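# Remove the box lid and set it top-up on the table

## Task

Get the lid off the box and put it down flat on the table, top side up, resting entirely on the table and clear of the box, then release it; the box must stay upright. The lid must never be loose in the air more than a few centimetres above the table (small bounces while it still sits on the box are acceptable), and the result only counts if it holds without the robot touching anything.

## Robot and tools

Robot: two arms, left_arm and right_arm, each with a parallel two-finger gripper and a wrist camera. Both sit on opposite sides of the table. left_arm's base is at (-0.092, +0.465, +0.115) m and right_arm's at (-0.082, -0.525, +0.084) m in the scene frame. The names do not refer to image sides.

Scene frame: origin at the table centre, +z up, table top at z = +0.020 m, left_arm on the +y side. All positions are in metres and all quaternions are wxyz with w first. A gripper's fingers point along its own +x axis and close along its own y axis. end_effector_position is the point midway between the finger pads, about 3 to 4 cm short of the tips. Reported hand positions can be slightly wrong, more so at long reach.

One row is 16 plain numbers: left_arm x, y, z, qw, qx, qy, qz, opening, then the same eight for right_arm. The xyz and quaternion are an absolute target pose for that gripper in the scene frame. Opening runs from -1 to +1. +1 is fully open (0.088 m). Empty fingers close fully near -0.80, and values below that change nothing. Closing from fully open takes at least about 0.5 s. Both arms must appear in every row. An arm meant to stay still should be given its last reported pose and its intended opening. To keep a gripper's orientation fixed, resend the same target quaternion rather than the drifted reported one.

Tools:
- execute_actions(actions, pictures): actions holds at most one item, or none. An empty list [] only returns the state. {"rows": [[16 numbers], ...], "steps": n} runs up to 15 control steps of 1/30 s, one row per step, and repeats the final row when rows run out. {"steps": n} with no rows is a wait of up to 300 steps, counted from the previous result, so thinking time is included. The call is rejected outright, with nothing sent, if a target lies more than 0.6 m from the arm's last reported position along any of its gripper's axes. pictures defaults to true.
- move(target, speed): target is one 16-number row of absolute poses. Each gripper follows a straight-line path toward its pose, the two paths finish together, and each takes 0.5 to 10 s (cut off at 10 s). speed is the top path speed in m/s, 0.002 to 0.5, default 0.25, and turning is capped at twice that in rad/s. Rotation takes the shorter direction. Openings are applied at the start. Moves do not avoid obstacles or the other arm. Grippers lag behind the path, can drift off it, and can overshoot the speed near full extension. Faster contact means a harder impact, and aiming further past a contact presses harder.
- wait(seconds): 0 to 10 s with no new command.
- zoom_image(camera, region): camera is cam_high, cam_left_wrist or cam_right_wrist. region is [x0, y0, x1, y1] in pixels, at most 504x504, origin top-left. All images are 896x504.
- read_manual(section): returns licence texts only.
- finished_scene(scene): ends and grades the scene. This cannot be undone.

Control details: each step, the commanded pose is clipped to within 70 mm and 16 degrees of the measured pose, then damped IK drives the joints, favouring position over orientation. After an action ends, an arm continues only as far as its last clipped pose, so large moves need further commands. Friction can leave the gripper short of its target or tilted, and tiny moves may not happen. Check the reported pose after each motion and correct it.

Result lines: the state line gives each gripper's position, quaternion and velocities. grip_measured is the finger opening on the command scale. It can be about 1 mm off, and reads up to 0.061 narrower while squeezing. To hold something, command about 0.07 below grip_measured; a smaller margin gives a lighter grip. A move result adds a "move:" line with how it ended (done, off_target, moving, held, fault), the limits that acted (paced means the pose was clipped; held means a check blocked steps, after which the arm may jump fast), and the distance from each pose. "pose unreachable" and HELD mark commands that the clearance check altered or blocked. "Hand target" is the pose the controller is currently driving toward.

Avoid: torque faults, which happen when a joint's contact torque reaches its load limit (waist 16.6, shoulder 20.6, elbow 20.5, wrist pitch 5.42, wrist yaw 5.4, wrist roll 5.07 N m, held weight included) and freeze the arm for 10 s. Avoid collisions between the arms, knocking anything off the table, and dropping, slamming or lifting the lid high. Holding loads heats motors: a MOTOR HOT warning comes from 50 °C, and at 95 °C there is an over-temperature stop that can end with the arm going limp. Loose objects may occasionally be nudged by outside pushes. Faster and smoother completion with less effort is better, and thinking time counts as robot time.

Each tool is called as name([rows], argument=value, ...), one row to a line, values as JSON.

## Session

execute_actions(actions=[])

Scene clock: 0.00 s of 4100.00 s.
left_arm: end_effector_position=(-0.2901, +0.0601, +0.2774) grip_measured=+1.000 end_effector_quat_wxyz=(+0.069, +0.594, -0.551, -0.582) end_effector_velocity=(-0.003, +0.003, -0.001) end_effector_angular_velocity=(+0.007, -0.005, -0.018) | right_arm: end_effector_position=(+0.3064, -0.1806, +0.2661) grip_measured=+0.998 end_effector_quat_wxyz=(+0.842, -0.157, +0.311, +0.412) end_effector_velocity=(-0.002, -0.002, -0.003) end_effector_angular_velocity=(-0.007, +0.008, +0.008)
Joint positions: left_arm=[-0.796  1.636  1.117 -0.147 -0.089  1.909  0.088] | right_arm=[-1.407  1.904  1.553 -0.375 -0.176 -0.164  0.088]
Joint velocities: left_arm=[-0.007 -0.002 -0.002 -0.007  0.007  0.007  0.   ] | right_arm=[-0.002 -0.002 -0.007 -0.007 -0.007 -0.007 -0.   ]
Motor temperatures (°C, as the motors report them): left_arm=[25 25 28 26 26 24] | right_arm=[26 24 25 26 25 26]
Heat: left arm: hottest elbow 28 °C (+0.0 °C/min); right arm: hottest waist 26 °C (+0.0 °C/min).
Hand target (left_arm): -0.290, +0.060, +0.277; +0.069, +0.594, -0.551, -0.582
Hand target (right_arm): +0.306, -0.181, +0.266; +0.842, -0.157, +0.311, +0.412
camera_calibration (this result's frames):
cam_left_wrist: T_world_to_cam=[[0.566515, 0.406741, -0.716675, 0.342182], [0.823741, -0.255625, 0.50607, 0.141791], [0.0226392, -0.87705, -0.479865, 0.266028], [0, 0, 0, 1]] pos_world=[-0.316672, 0.130386, 0.301134]
cam_right_wrist: T_world_to_cam=[[0.80815, -0.588837, -0.0128478, -0.339161], [-0.504387, -0.680654, -0.531323, 0.20708], [0.304118, 0.435869, -0.847072, 0.290895], [0, 0, 0, 1]] pos_world=[0.290075, -0.185552, 0.352078]

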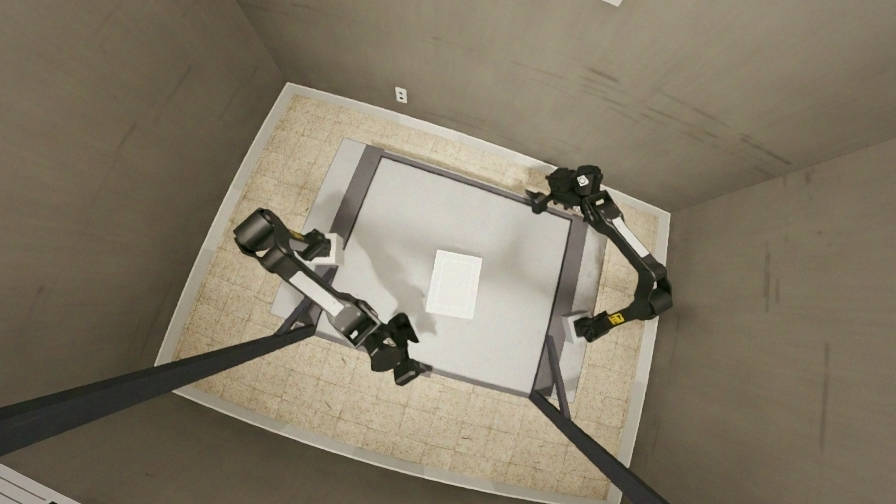

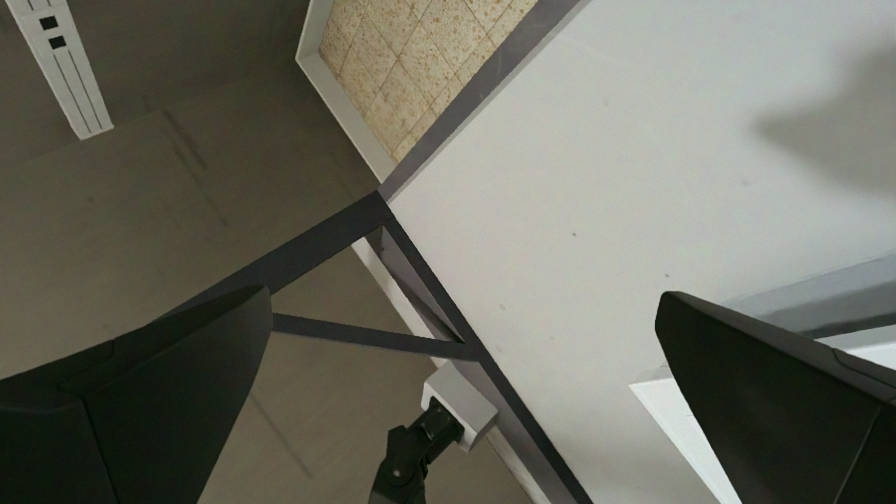

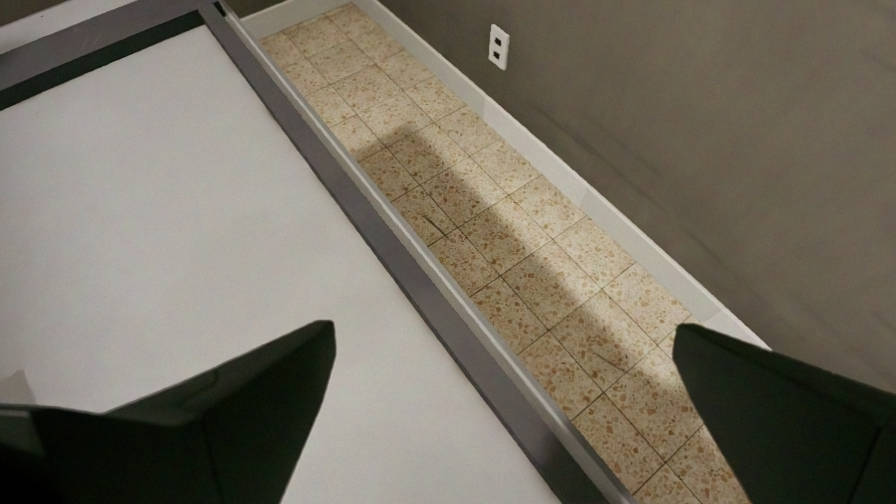

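move(target=[-0.1,0.18,0.2,0.749,0.113,0.132,-0.64,1,-0.04,-0.2,0.2,0.64,-0.132,0.113,0.749,1], speed=0.4)

move(target=[-0.093,0.139,0.115,0.749,0.113,0.132,-0.64,1,-0.047,-0.157,0.115,0.64,-0.132,0.113,0.749,1])

Scene clock: 4.53 s of 4100.00 s.
left_arm: end_effector_position=(-0.1008, +0.1764, +0.2052) grip_measured=+1.000 end_effector_quat_wxyz=(+0.747, +0.110, +0.128, -0.643) end_effector_velocity=(+0.003, +0.004, -0.005) end_effector_angular_velocity=(+0.021, +0.026, +0.021) | right_arm: end_effector_position=(-0.0400, -0.1987, +0.2007) grip_measured=+0.998 end_effector_quat_wxyz=(+0.637, -0.137, +0.116, +0.750) end_effector_velocity=(-0.004, -0.002, -0.002) end_effector_angular_velocity=(-0.000, -0.003, +0.017)
Joint positions: left_arm=[-0.507  1.145  0.113  0.674 -0.322 -0.117  0.088] | right_arm=[-0.845  1.263  0.341  0.517 -0.462 -0.189  0.088]
Joint velocities: left_arm=[ 0.002 -0.017 -0.007 -0.037 -0.007 -0.037  0.   ] | right_arm=[ 0.007 -0.002 -0.012  0.007 -0.007 -0.007 -0.   ]
Motor temperatures (°C, as the motors report them): left_arm=[25 26 28 27 26 24] | right_arm=[26 25 26 26 25 26]
Heat: left arm: hottest elbow 28 °C (+0.0 °C/min); right arm: hottest waist 26 °C (+0.0 °C/min).
Hand target (left_arm): -0.099, +0.180, +0.201; +0.748, +0.112, +0.133, -0.640
Hand target (right_arm): -0.041, -0.200, +0.201; +0.638, -0.135, +0.115, +0.749
Off the commanded pose (left_arm): 0.006 m, 1 deg.
Off the commanded pose (right_arm): 0.001 m, 1 deg.
move: done
camera_calibration (this result's frames):
cam_left_wrist: T_world_to_cam=[[-0.990536, -0.135595, 0.0212613, -0.0767852], [-0.104045, 0.640792, -0.760631, 0.0603898], [0.089514, -0.755645, -0.648836, 0.349083], [0, 0, 0, 1]] pos_world=[-0.101023, 0.214674, 0.274065]
cam_right_wrist: T_world_to_cam=[[0.980964, 0.193961, -0.00941498, 0.0910974], [0.11143, -0.601945, -0.790725, 0.0776441], [-0.159037, 0.774623, -0.6121, 0.35035], [0, 0, 0, 1]] pos_world=[-0.0422966, -0.242321, 0.276702]

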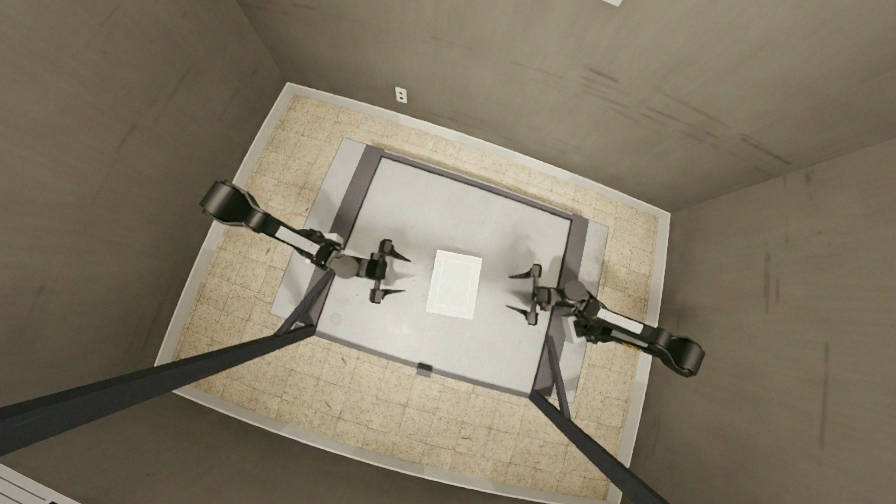

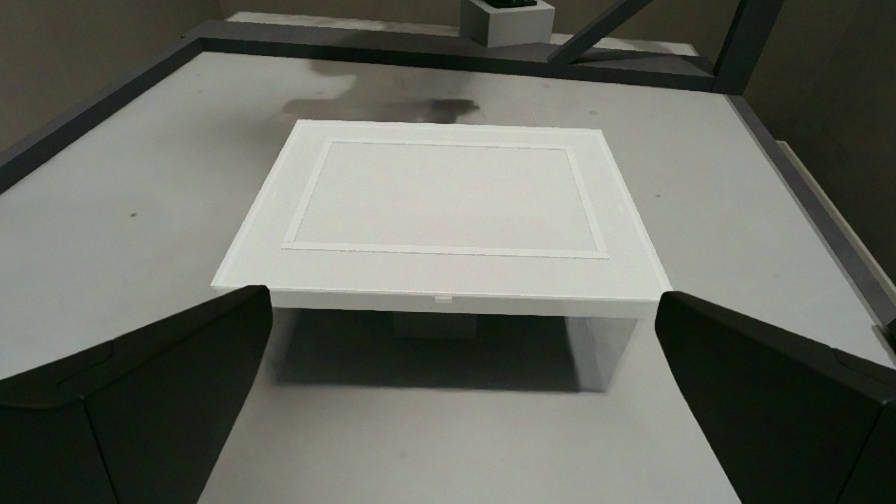

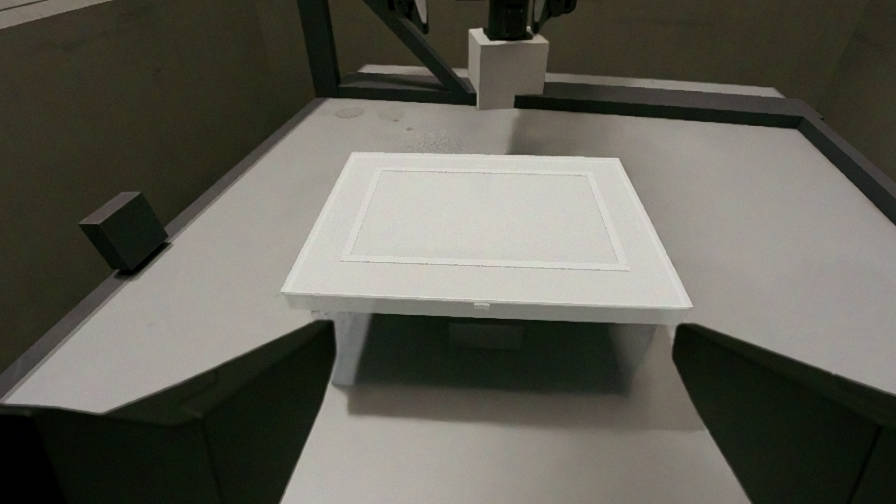

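Scene clock: 5.70 s of 4100.00 s.
left_arm: end_effector_position=(-0.0940, +0.1411, +0.1177) grip_measured=+1.000 end_effector_quat_wxyz=(+0.748, +0.113, +0.136, -0.639) end_effector_velocity=(+0.000, +0.001, -0.003) end_effector_angular_velocity=(-0.006, +0.018, +0.012) | right_arm: end_effector_position=(-0.0472, -0.1602, +0.1154) grip_measured=+0.998 end_effector_quat_wxyz=(+0.638, -0.134, +0.114, +0.750) end_effector_velocity=(+0.001, -0.002, -0.003) end_effector_angular_velocity=(-0.007, -0.008, -0.007)
Joint positions: left_arm=[-0.44   2.111  0.171  1.572 -0.265 -0.105  0.088] | right_arm=[-0.761  1.905  0.347  1.175 -0.384 -0.15   0.088]
Joint velocities: left_arm=[-0.002  0.032 -0.002  0.037 -0.007 -0.022  0.   ] | right_arm=[-0.002  0.007 -0.007  0.007  0.007 -0.007 -0.   ]
Motor temperatures (°C, as the motors report them): left_arm=[25 26 28 27 26 24] | right_arm=[26 25 26 26 25 26]
Heat: left arm: hottest elbow 28 °C (+0.0 °C/min); right arm: hottest waist 26 °C (+0.0 °C/min).
Hand target (left_arm): -0.093, +0.140, +0.116; +0.749, +0.115, +0.134, -0.639
Hand target (right_arm): -0.047, -0.158, +0.116; +0.640, -0.132, +0.113, +0.749
Off the commanded pose (left_arm): 0.004 m, 0 deg.
Off the commanded pose (right_arm): 0.003 m, 0 deg.
joint sent to its limit (left arm) — the command would take joint 4 (wrist pitch) past its upper limit, so that joint was sent only as far as its limit.
move: done
camera_calibration (this result's frames):
cam_left_wrist: T_world_to_cam=[[-0.988998, -0.145623, 0.0260212, -0.0720041], [-0.115587, 0.650941, -0.750277, 0.0134071], [0.0923191, -0.74503, -0.660611, 0.265192], [0, 0, 0, 1]] pos_world=[-0.0941445, 0.178363, 0.187121]
cam_right_wrist: T_world_to_cam=[[0.981369, 0.191937, -0.0086735, 0.0894447], [0.109772, -0.597168, -0.794569, 0.035288], [-0.157687, 0.778813, -0.607112, 0.267336], [0, 0, 0, 1]] pos_world=[-0.0494965, -0.2043, 0.191117]

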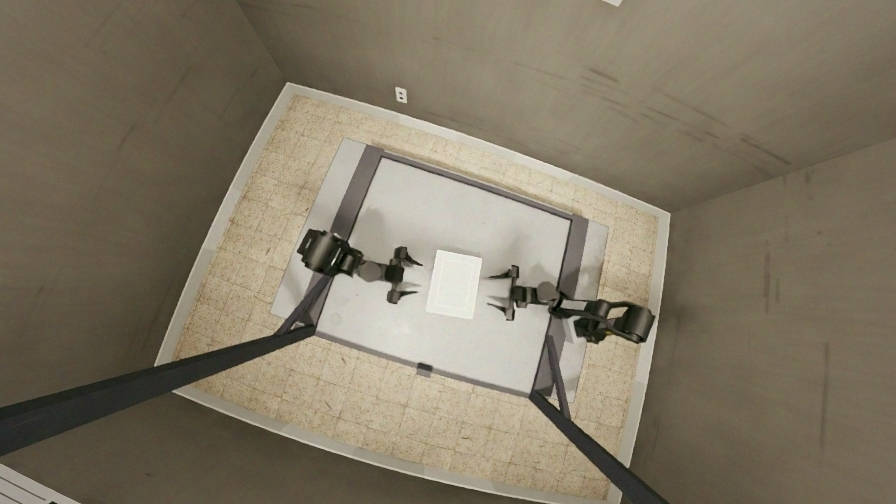

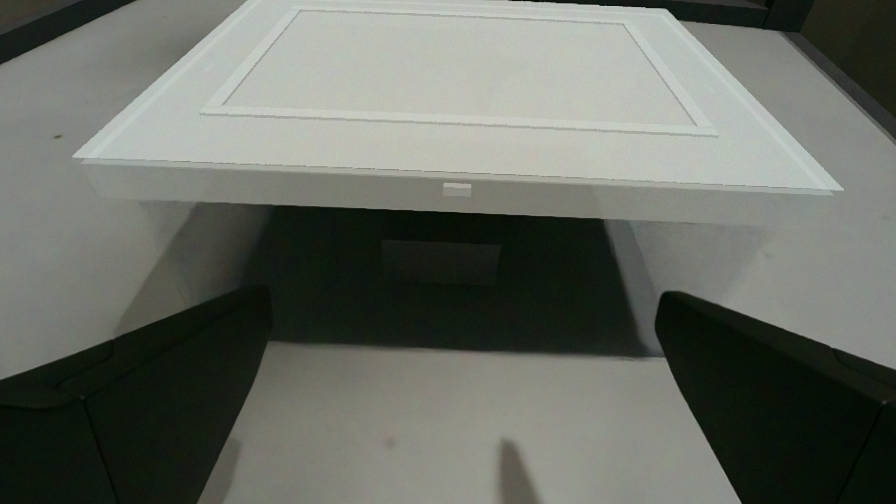

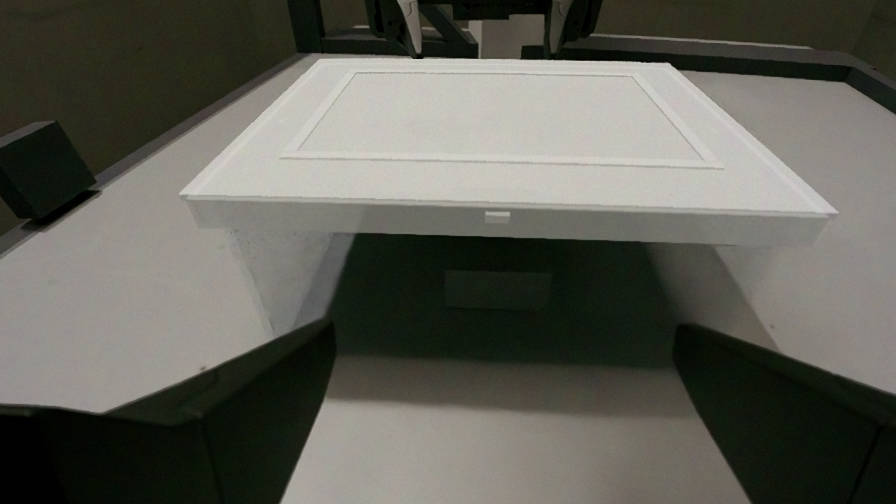

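move(target=[-0.088,0.112,0.089,0.749,0.113,0.132,-0.64,1,-0.051,-0.135,0.089,0.64,-0.132,0.113,0.749,1], speed=0.1)

move(target=[-0.084,0.082,0.089,0.749,0.113,0.132,-0.64,1,-0.055,-0.108,0.089,0.64,-0.132,0.113,0.749,1], speed=0.04)

Scene clock: 7.73 s of 4100.00 s.
left_arm: end_effector_position=(-0.0892, +0.1127, +0.0916) grip_measured=+1.000 end_effector_quat_wxyz=(+0.748, +0.118, +0.141, -0.637) end_effector_velocity=(-0.002, -0.001, -0.003) end_effector_angular_velocity=(+0.006, +0.009, -0.007) | right_arm: end_effector_position=(-0.0508, -0.1372, +0.0897) grip_measured=+0.998 end_effector_quat_wxyz=(+0.638, -0.134, +0.113, +0.750) end_effector_velocity=(+0.002, +0.001, -0.001) end_effector_angular_velocity=(+0.002, +0.009, -0.003)
Joint positions: left_arm=[-0.402  2.267  0.308  1.579 -0.231 -0.095  0.088] | right_arm=[-0.725  2.099  0.439  1.284 -0.35  -0.136  0.088]
Joint velocities: left_arm=[-0.002  0.007  0.007 -0.007  0.007 -0.007  0.   ] | right_arm=[-0.007  0.012  0.007  0.007 -0.007  0.007 -0.   ]
Motor temperatures (°C, as the motors report them): left_arm=[25 26 28 27 26 24] | right_arm=[26 25 26 26 25 26]
Heat: left arm: hottest elbow 28 °C (+0.0 °C/min); right arm: hottest waist 26 °C (+0.0 °C/min).
Hand target (left_arm): -0.088, +0.112, +0.089; +0.748, +0.121, +0.141, -0.637
Hand target (right_arm): -0.051, -0.135, +0.089; +0.640, -0.132, +0.113, +0.749
Off the commanded pose (left_arm): 0.003 m, 1 deg.
Off the commanded pose (right_arm): 0.002 m, 0 deg.
joint sent to its limit (left arm) — the command would take joint 4 (wrist pitch) past its upper limit, so that joint was sent only as far as its limit.
move: done
camera_calibration (this result's frames):
cam_left_wrist: T_world_to_cam=[[-0.988481, -0.149113, 0.0258948, -0.0702581], [-0.119202, 0.661646, -0.740281, 0.0103869], [0.0932521, -0.73484, -0.671799, 0.226364], [0, 0, 0, 1]] pos_world=[-0.0893196, 0.148993, 0.161579]
cam_right_wrist: T_world_to_cam=[[0.98134, 0.192129, -0.00759221, 0.0882804], [0.110431, -0.595493, -0.795734, 0.0293626], [-0.157405, 0.780048, -0.605599, 0.233206], [0, 0, 0, 1]] pos_world=[-0.0531679, -0.181388, 0.165264]

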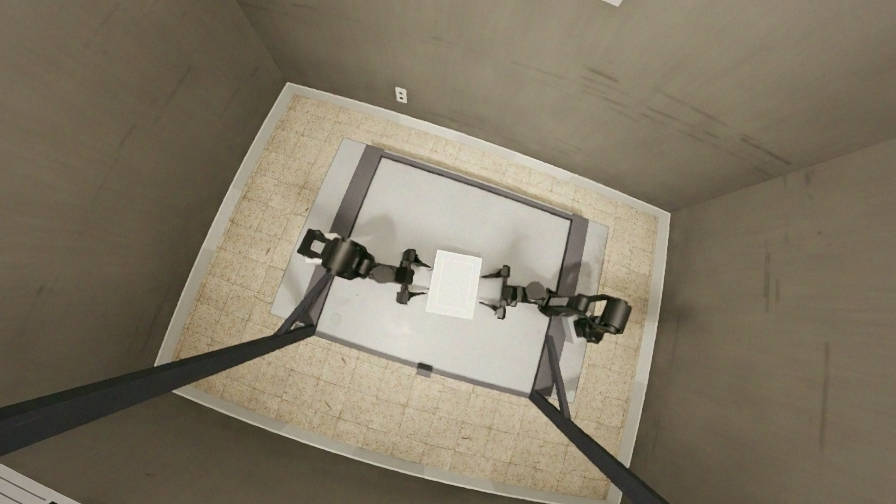

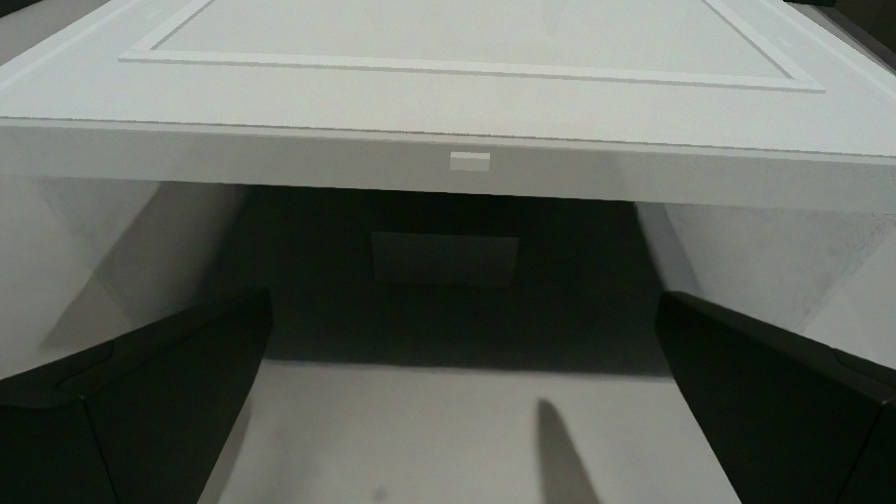

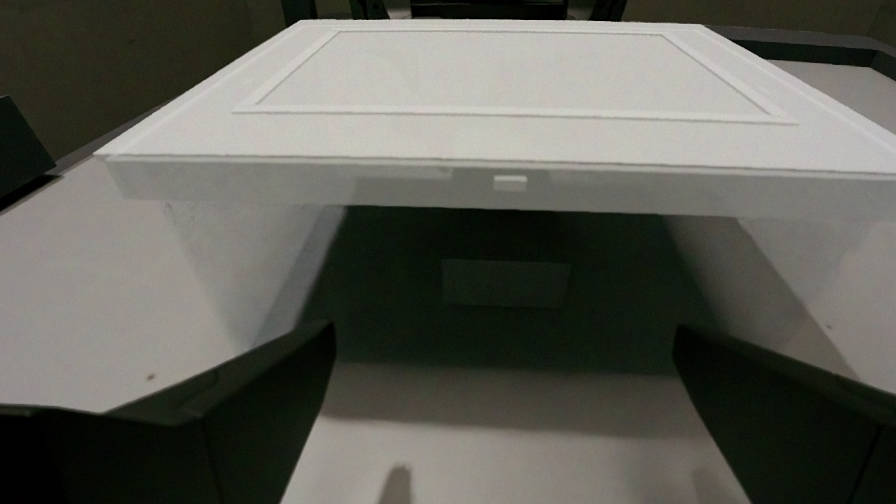

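Scene clock: 8.73 s of 4100.00 s.
left_arm: end_effector_position=(-0.0886, +0.0914, +0.0919) grip_measured=+1.000 end_effector_quat_wxyz=(+0.746, +0.113, +0.134, -0.643) end_effector_velocity=(-0.002, +0.001, -0.003) end_effector_angular_velocity=(+0.016, +0.003, +0.002) | right_arm: end_effector_position=(-0.0530, -0.1164, +0.0901) grip_measured=+0.998 end_effector_quat_wxyz=(+0.640, -0.134, +0.112, +0.749) end_effector_velocity=(-0.001, -0.003, -0.006) end_effector_angular_velocity=(-0.025, +0.001, +0.007)
Joint positions: left_arm=[-0.385  2.275  0.387  1.528 -0.206 -0.081  0.088] | right_arm=[-0.699  2.12   0.52   1.229 -0.322 -0.126  0.088]
Joint velocities: left_arm=[-0.007 -0.002  0.002 -0.022 -0.007 -0.007  0.   ] | right_arm=[-0.002  0.002 -0.002 -0.022 -0.007 -0.007 -0.   ]
Motor temperatures (°C, as the motors report them): left_arm=[25 26 28 27 26 24] | right_arm=[26 25 26 26 25 26]
Heat: left arm: hottest elbow 28 °C (+0.0 °C/min); right arm: hottest waist 26 °C (+0.0 °C/min).
Hand target (left_arm): -0.084, +0.083, +0.089; +0.749, +0.113, +0.132, -0.640
Hand target (right_arm): -0.055, -0.108, +0.089; +0.640, -0.132, +0.113, +0.749
Off the commanded pose (left_arm): 0.011 m, 1 deg.
Off the commanded pose (right_arm): 0.009 m, 0 deg.
move: off_target (left_arm, right_arm)
camera_calibration (this result's frames):
cam_left_wrist: T_world_to_cam=[[-0.990285, -0.136629, 0.0258411, -0.0741382], [-0.109316, 0.650101, -0.751943, 0.0278364], [0.0859382, -0.747463, -0.658721, 0.210193], [0, 0, 0, 1]] pos_world=[-0.0884387, 0.128886, 0.161306]
cam_right_wrist: T_world_to_cam=[[0.982023, 0.188667, -0.00597417, 0.0859651], [0.109436, -0.594839, -0.796361, 0.042369], [-0.153801, 0.781391, -0.604792, 0.217174], [0, 0, 0, 1]] pos_world=[-0.0556548, -0.160714, 0.1656]

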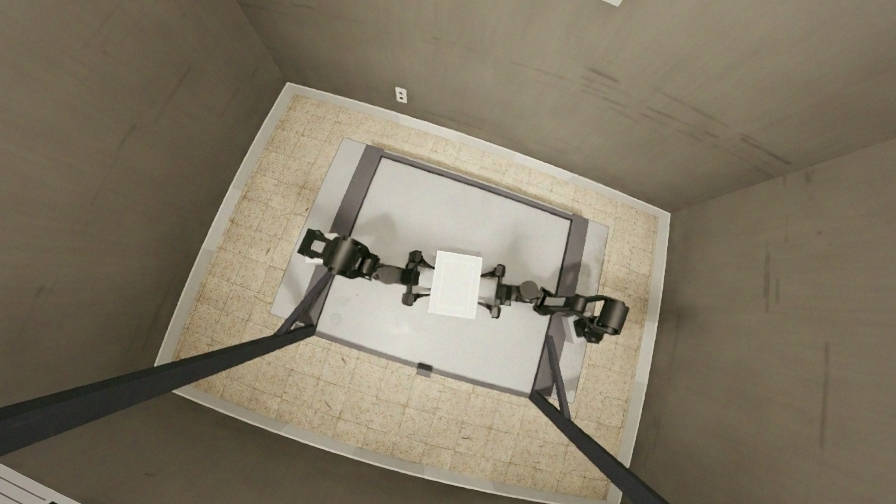

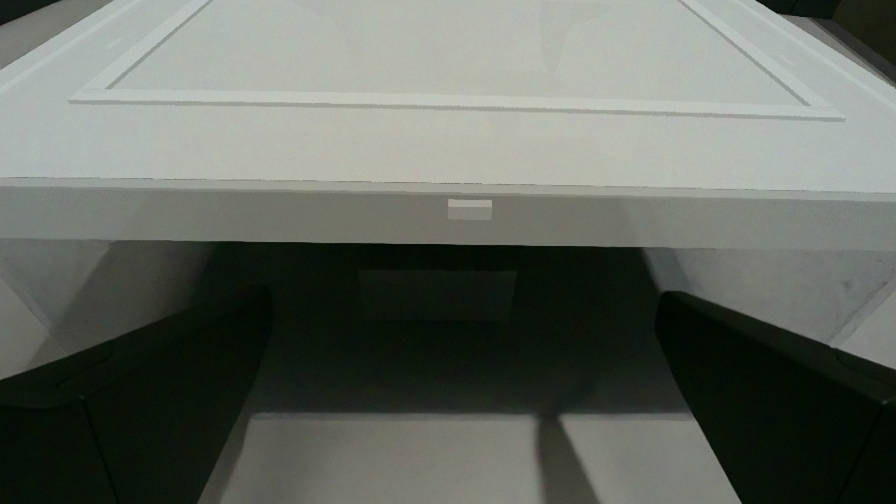

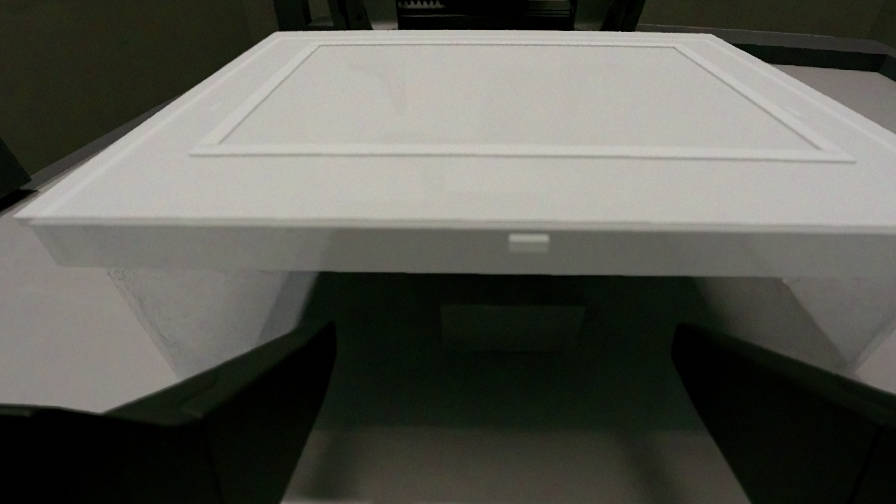

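Touching the box; ease off while rising.

move(target=[-0.087,0.091,0.117,0.749,0.113,0.132,-0.64,1,-0.054,-0.116,0.117,0.64,-0.132,0.113,0.749,1], speed=0.02)

move(target=[-0.087,0.089,0.165,0.749,0.113,0.132,-0.64,1,-0.054,-0.114,0.165,0.64,-0.132,0.113,0.749,1], speed=0.012)

Scene clock: 11.13 s of 4100.00 s.
left_arm: end_effector_position=(-0.0881, +0.0923, +0.1099) grip_measured=+1.000 end_effector_quat_wxyz=(+0.746, +0.120, +0.138, -0.640) end_effector_velocity=(+0.002, +0.002, +0.000) end_effector_angular_velocity=(+0.013, -0.010, +0.007) | right_arm: end_effector_position=(-0.0532, -0.1173, +0.1094) grip_measured=+0.998 end_effector_quat_wxyz=(+0.638, -0.137, +0.120, +0.748) end_effector_velocity=(+0.002, +0.000, +0.004) end_effector_angular_velocity=(+0.006, +0.003, -0.012)
Joint positions: left_arm=[-0.385  2.136  0.367  1.391 -0.21  -0.079  0.088] | right_arm=[-0.699  2.     0.516  1.096 -0.322 -0.124  0.088]
Joint velocities: left_arm=[ 0.002 -0.017 -0.007 -0.022 -0.007  0.007  0.   ] | right_arm=[-0.002 -0.017 -0.002 -0.007  0.007  0.007 -0.   ]
Motor temperatures (°C, as the motors report them): left_arm=[25 26 28 27 26 24] | right_arm=[26 25 26 27 25 26]
Heat: left arm: hottest elbow 28 °C (+0.0 °C/min); right arm: hottest wrist pitch 27 °C (+5.4 °C/min).
Hand target (left_arm): -0.087, +0.091, +0.117; +0.749, +0.113, +0.132, -0.640
Hand target (right_arm): -0.054, -0.116, +0.117; +0.640, -0.132, +0.113, +0.749
Off the commanded pose (left_arm): 0.007 m, 1 deg.
Off the commanded pose (right_arm): 0.008 m, 1 deg.
move: done
camera_calibration (this result's frames):
cam_left_wrist: T_world_to_cam=[[-0.990011, -0.139625, 0.0195588, -0.0730225], [-0.108066, 0.662399, -0.741316, 0.0386845], [0.0905505, -0.736025, -0.670871, 0.22331], [0, 0, 0, 1]] pos_world=[-0.0883335, 0.128541, 0.179918]
cam_right_wrist: T_world_to_cam=[[0.9821, 0.187842, -0.0139409, 0.0872032], [0.105157, -0.608185, -0.786799, 0.0543692], [-0.156273, 0.77125, -0.617052, 0.229553], [0, 0, 0, 1]] pos_world=[-0.0554866, -0.160356, 0.185639]

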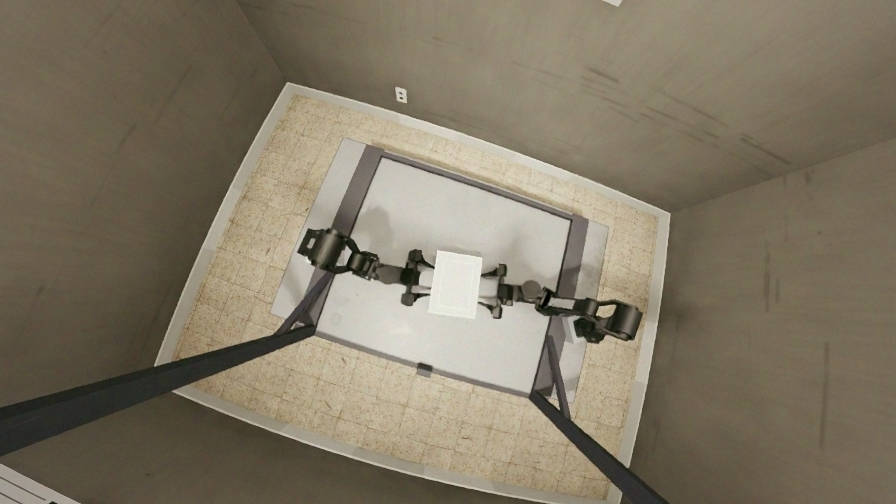

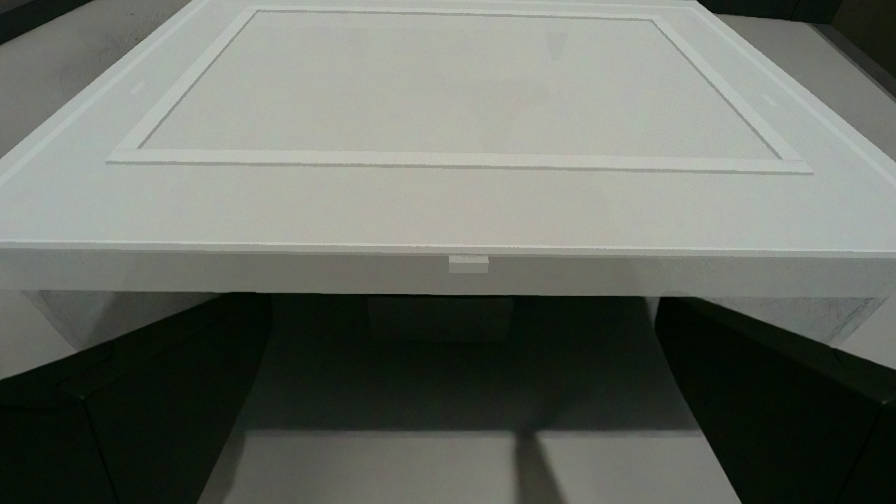

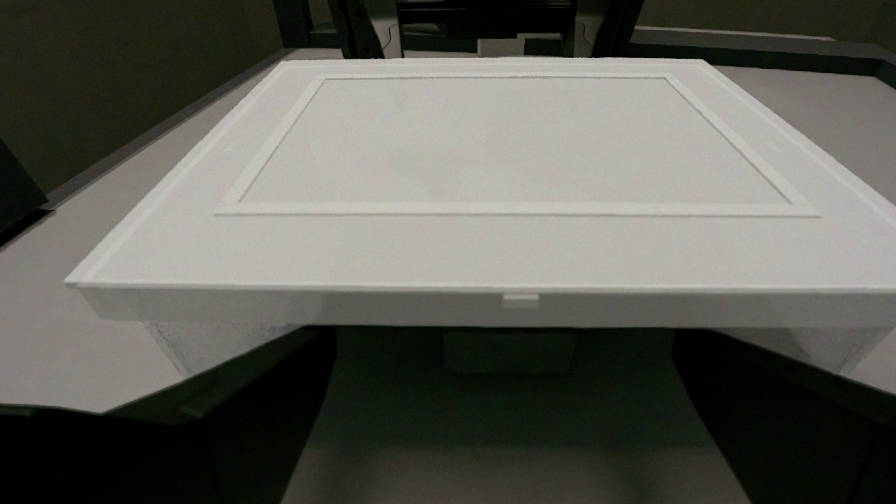

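Scene clock: 16.00 s of 4100.00 s.
left_arm: end_effector_position=(-0.0881, +0.0919, +0.1585) grip_measured=+1.000 end_effector_quat_wxyz=(+0.746, +0.119, +0.137, -0.640) end_effector_velocity=(+0.000, +0.002, -0.001) end_effector_angular_velocity=(+0.013, -0.010, +0.002) | right_arm: end_effector_position=(-0.0534, -0.1175, +0.1551) grip_measured=+0.998 end_effector_quat_wxyz=(+0.638, -0.139, +0.123, +0.747) end_effector_velocity=(-0.000, -0.001, -0.001) end_effector_angular_velocity=(-0.010, -0.002, +0.007)
Joint positions: left_arm=[-0.385  1.82   0.362  1.084 -0.21  -0.079  0.088] | right_arm=[-0.698  1.771  0.542  0.834 -0.321 -0.124  0.088]
Joint velocities: left_arm=[-0.002 -0.012 -0.002 -0.022 -0.007  0.007  0.   ] | right_arm=[-0.002 -0.007  0.002 -0.022 -0.007 -0.007 -0.   ]
Motor temperatures (°C, as the motors report them): left_arm=[25 27 28 28 26 24] | right_arm=[26 26 26 27 25 26]
Heat: left arm: hottest elbow 28 °C (+0.0 °C/min); right arm: hottest wrist pitch 27 °C (+3.8 °C/min).
Hand target (left_arm): -0.087, +0.089, +0.164; +0.749, +0.113, +0.132, -0.640
Hand target (right_arm): -0.054, -0.114, +0.165; +0.640, -0.132, +0.113, +0.749
Off the commanded pose (left_arm): 0.007 m, 1 deg.
Off the commanded pose (right_arm): 0.010 m, 1 deg.
move: off_target (right_arm)
camera_calibration (this result's frames):
cam_left_wrist: T_world_to_cam=[[-0.989914, -0.140282, 0.0197684, -0.0739124], [-0.108451, 0.660613, -0.742852, 0.0753714], [0.0911497, -0.737503, -0.669164, 0.25553], [0, 0, 0, 1]] pos_world=[-0.0882843, 0.128294, 0.228442]
cam_right_wrist: T_world_to_cam=[[0.982077, 0.187808, -0.0159138, 0.0884242], [0.104523, -0.612929, -0.783194, 0.0891223], [-0.156845, 0.767493, -0.621574, 0.258154], [0, 0, 0, 1]] pos_world=[-0.0556647, -0.160112, 0.231669]

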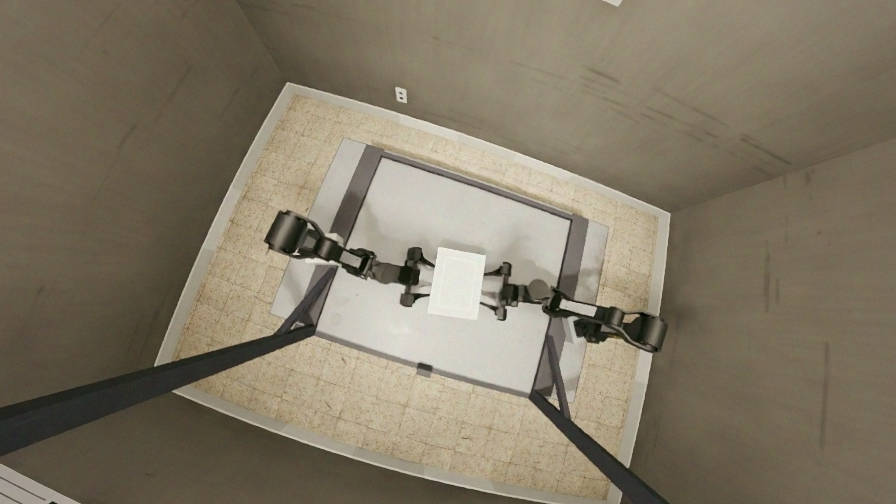

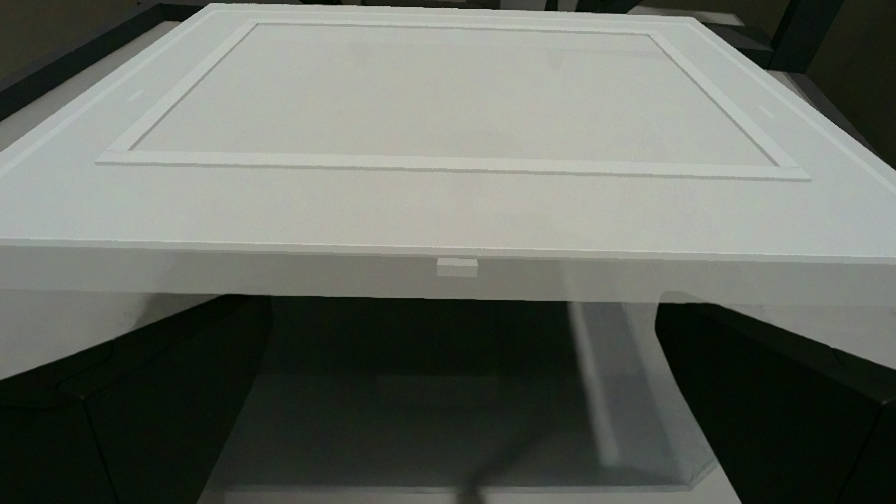

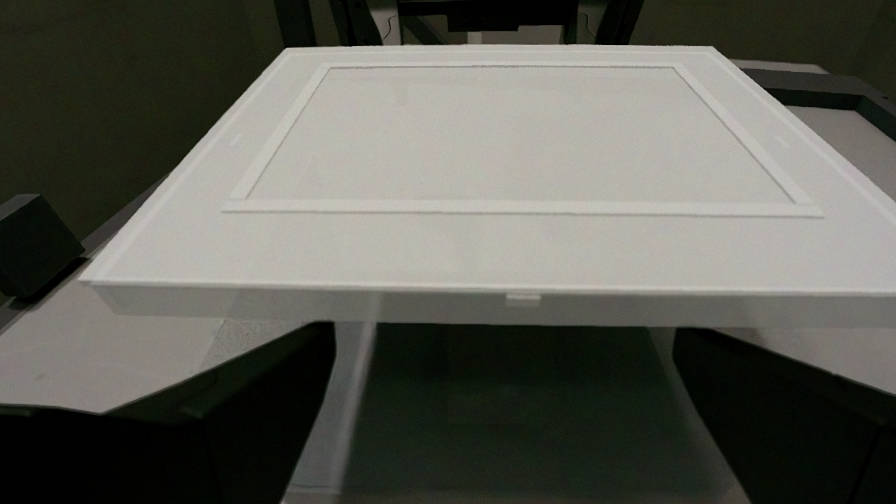

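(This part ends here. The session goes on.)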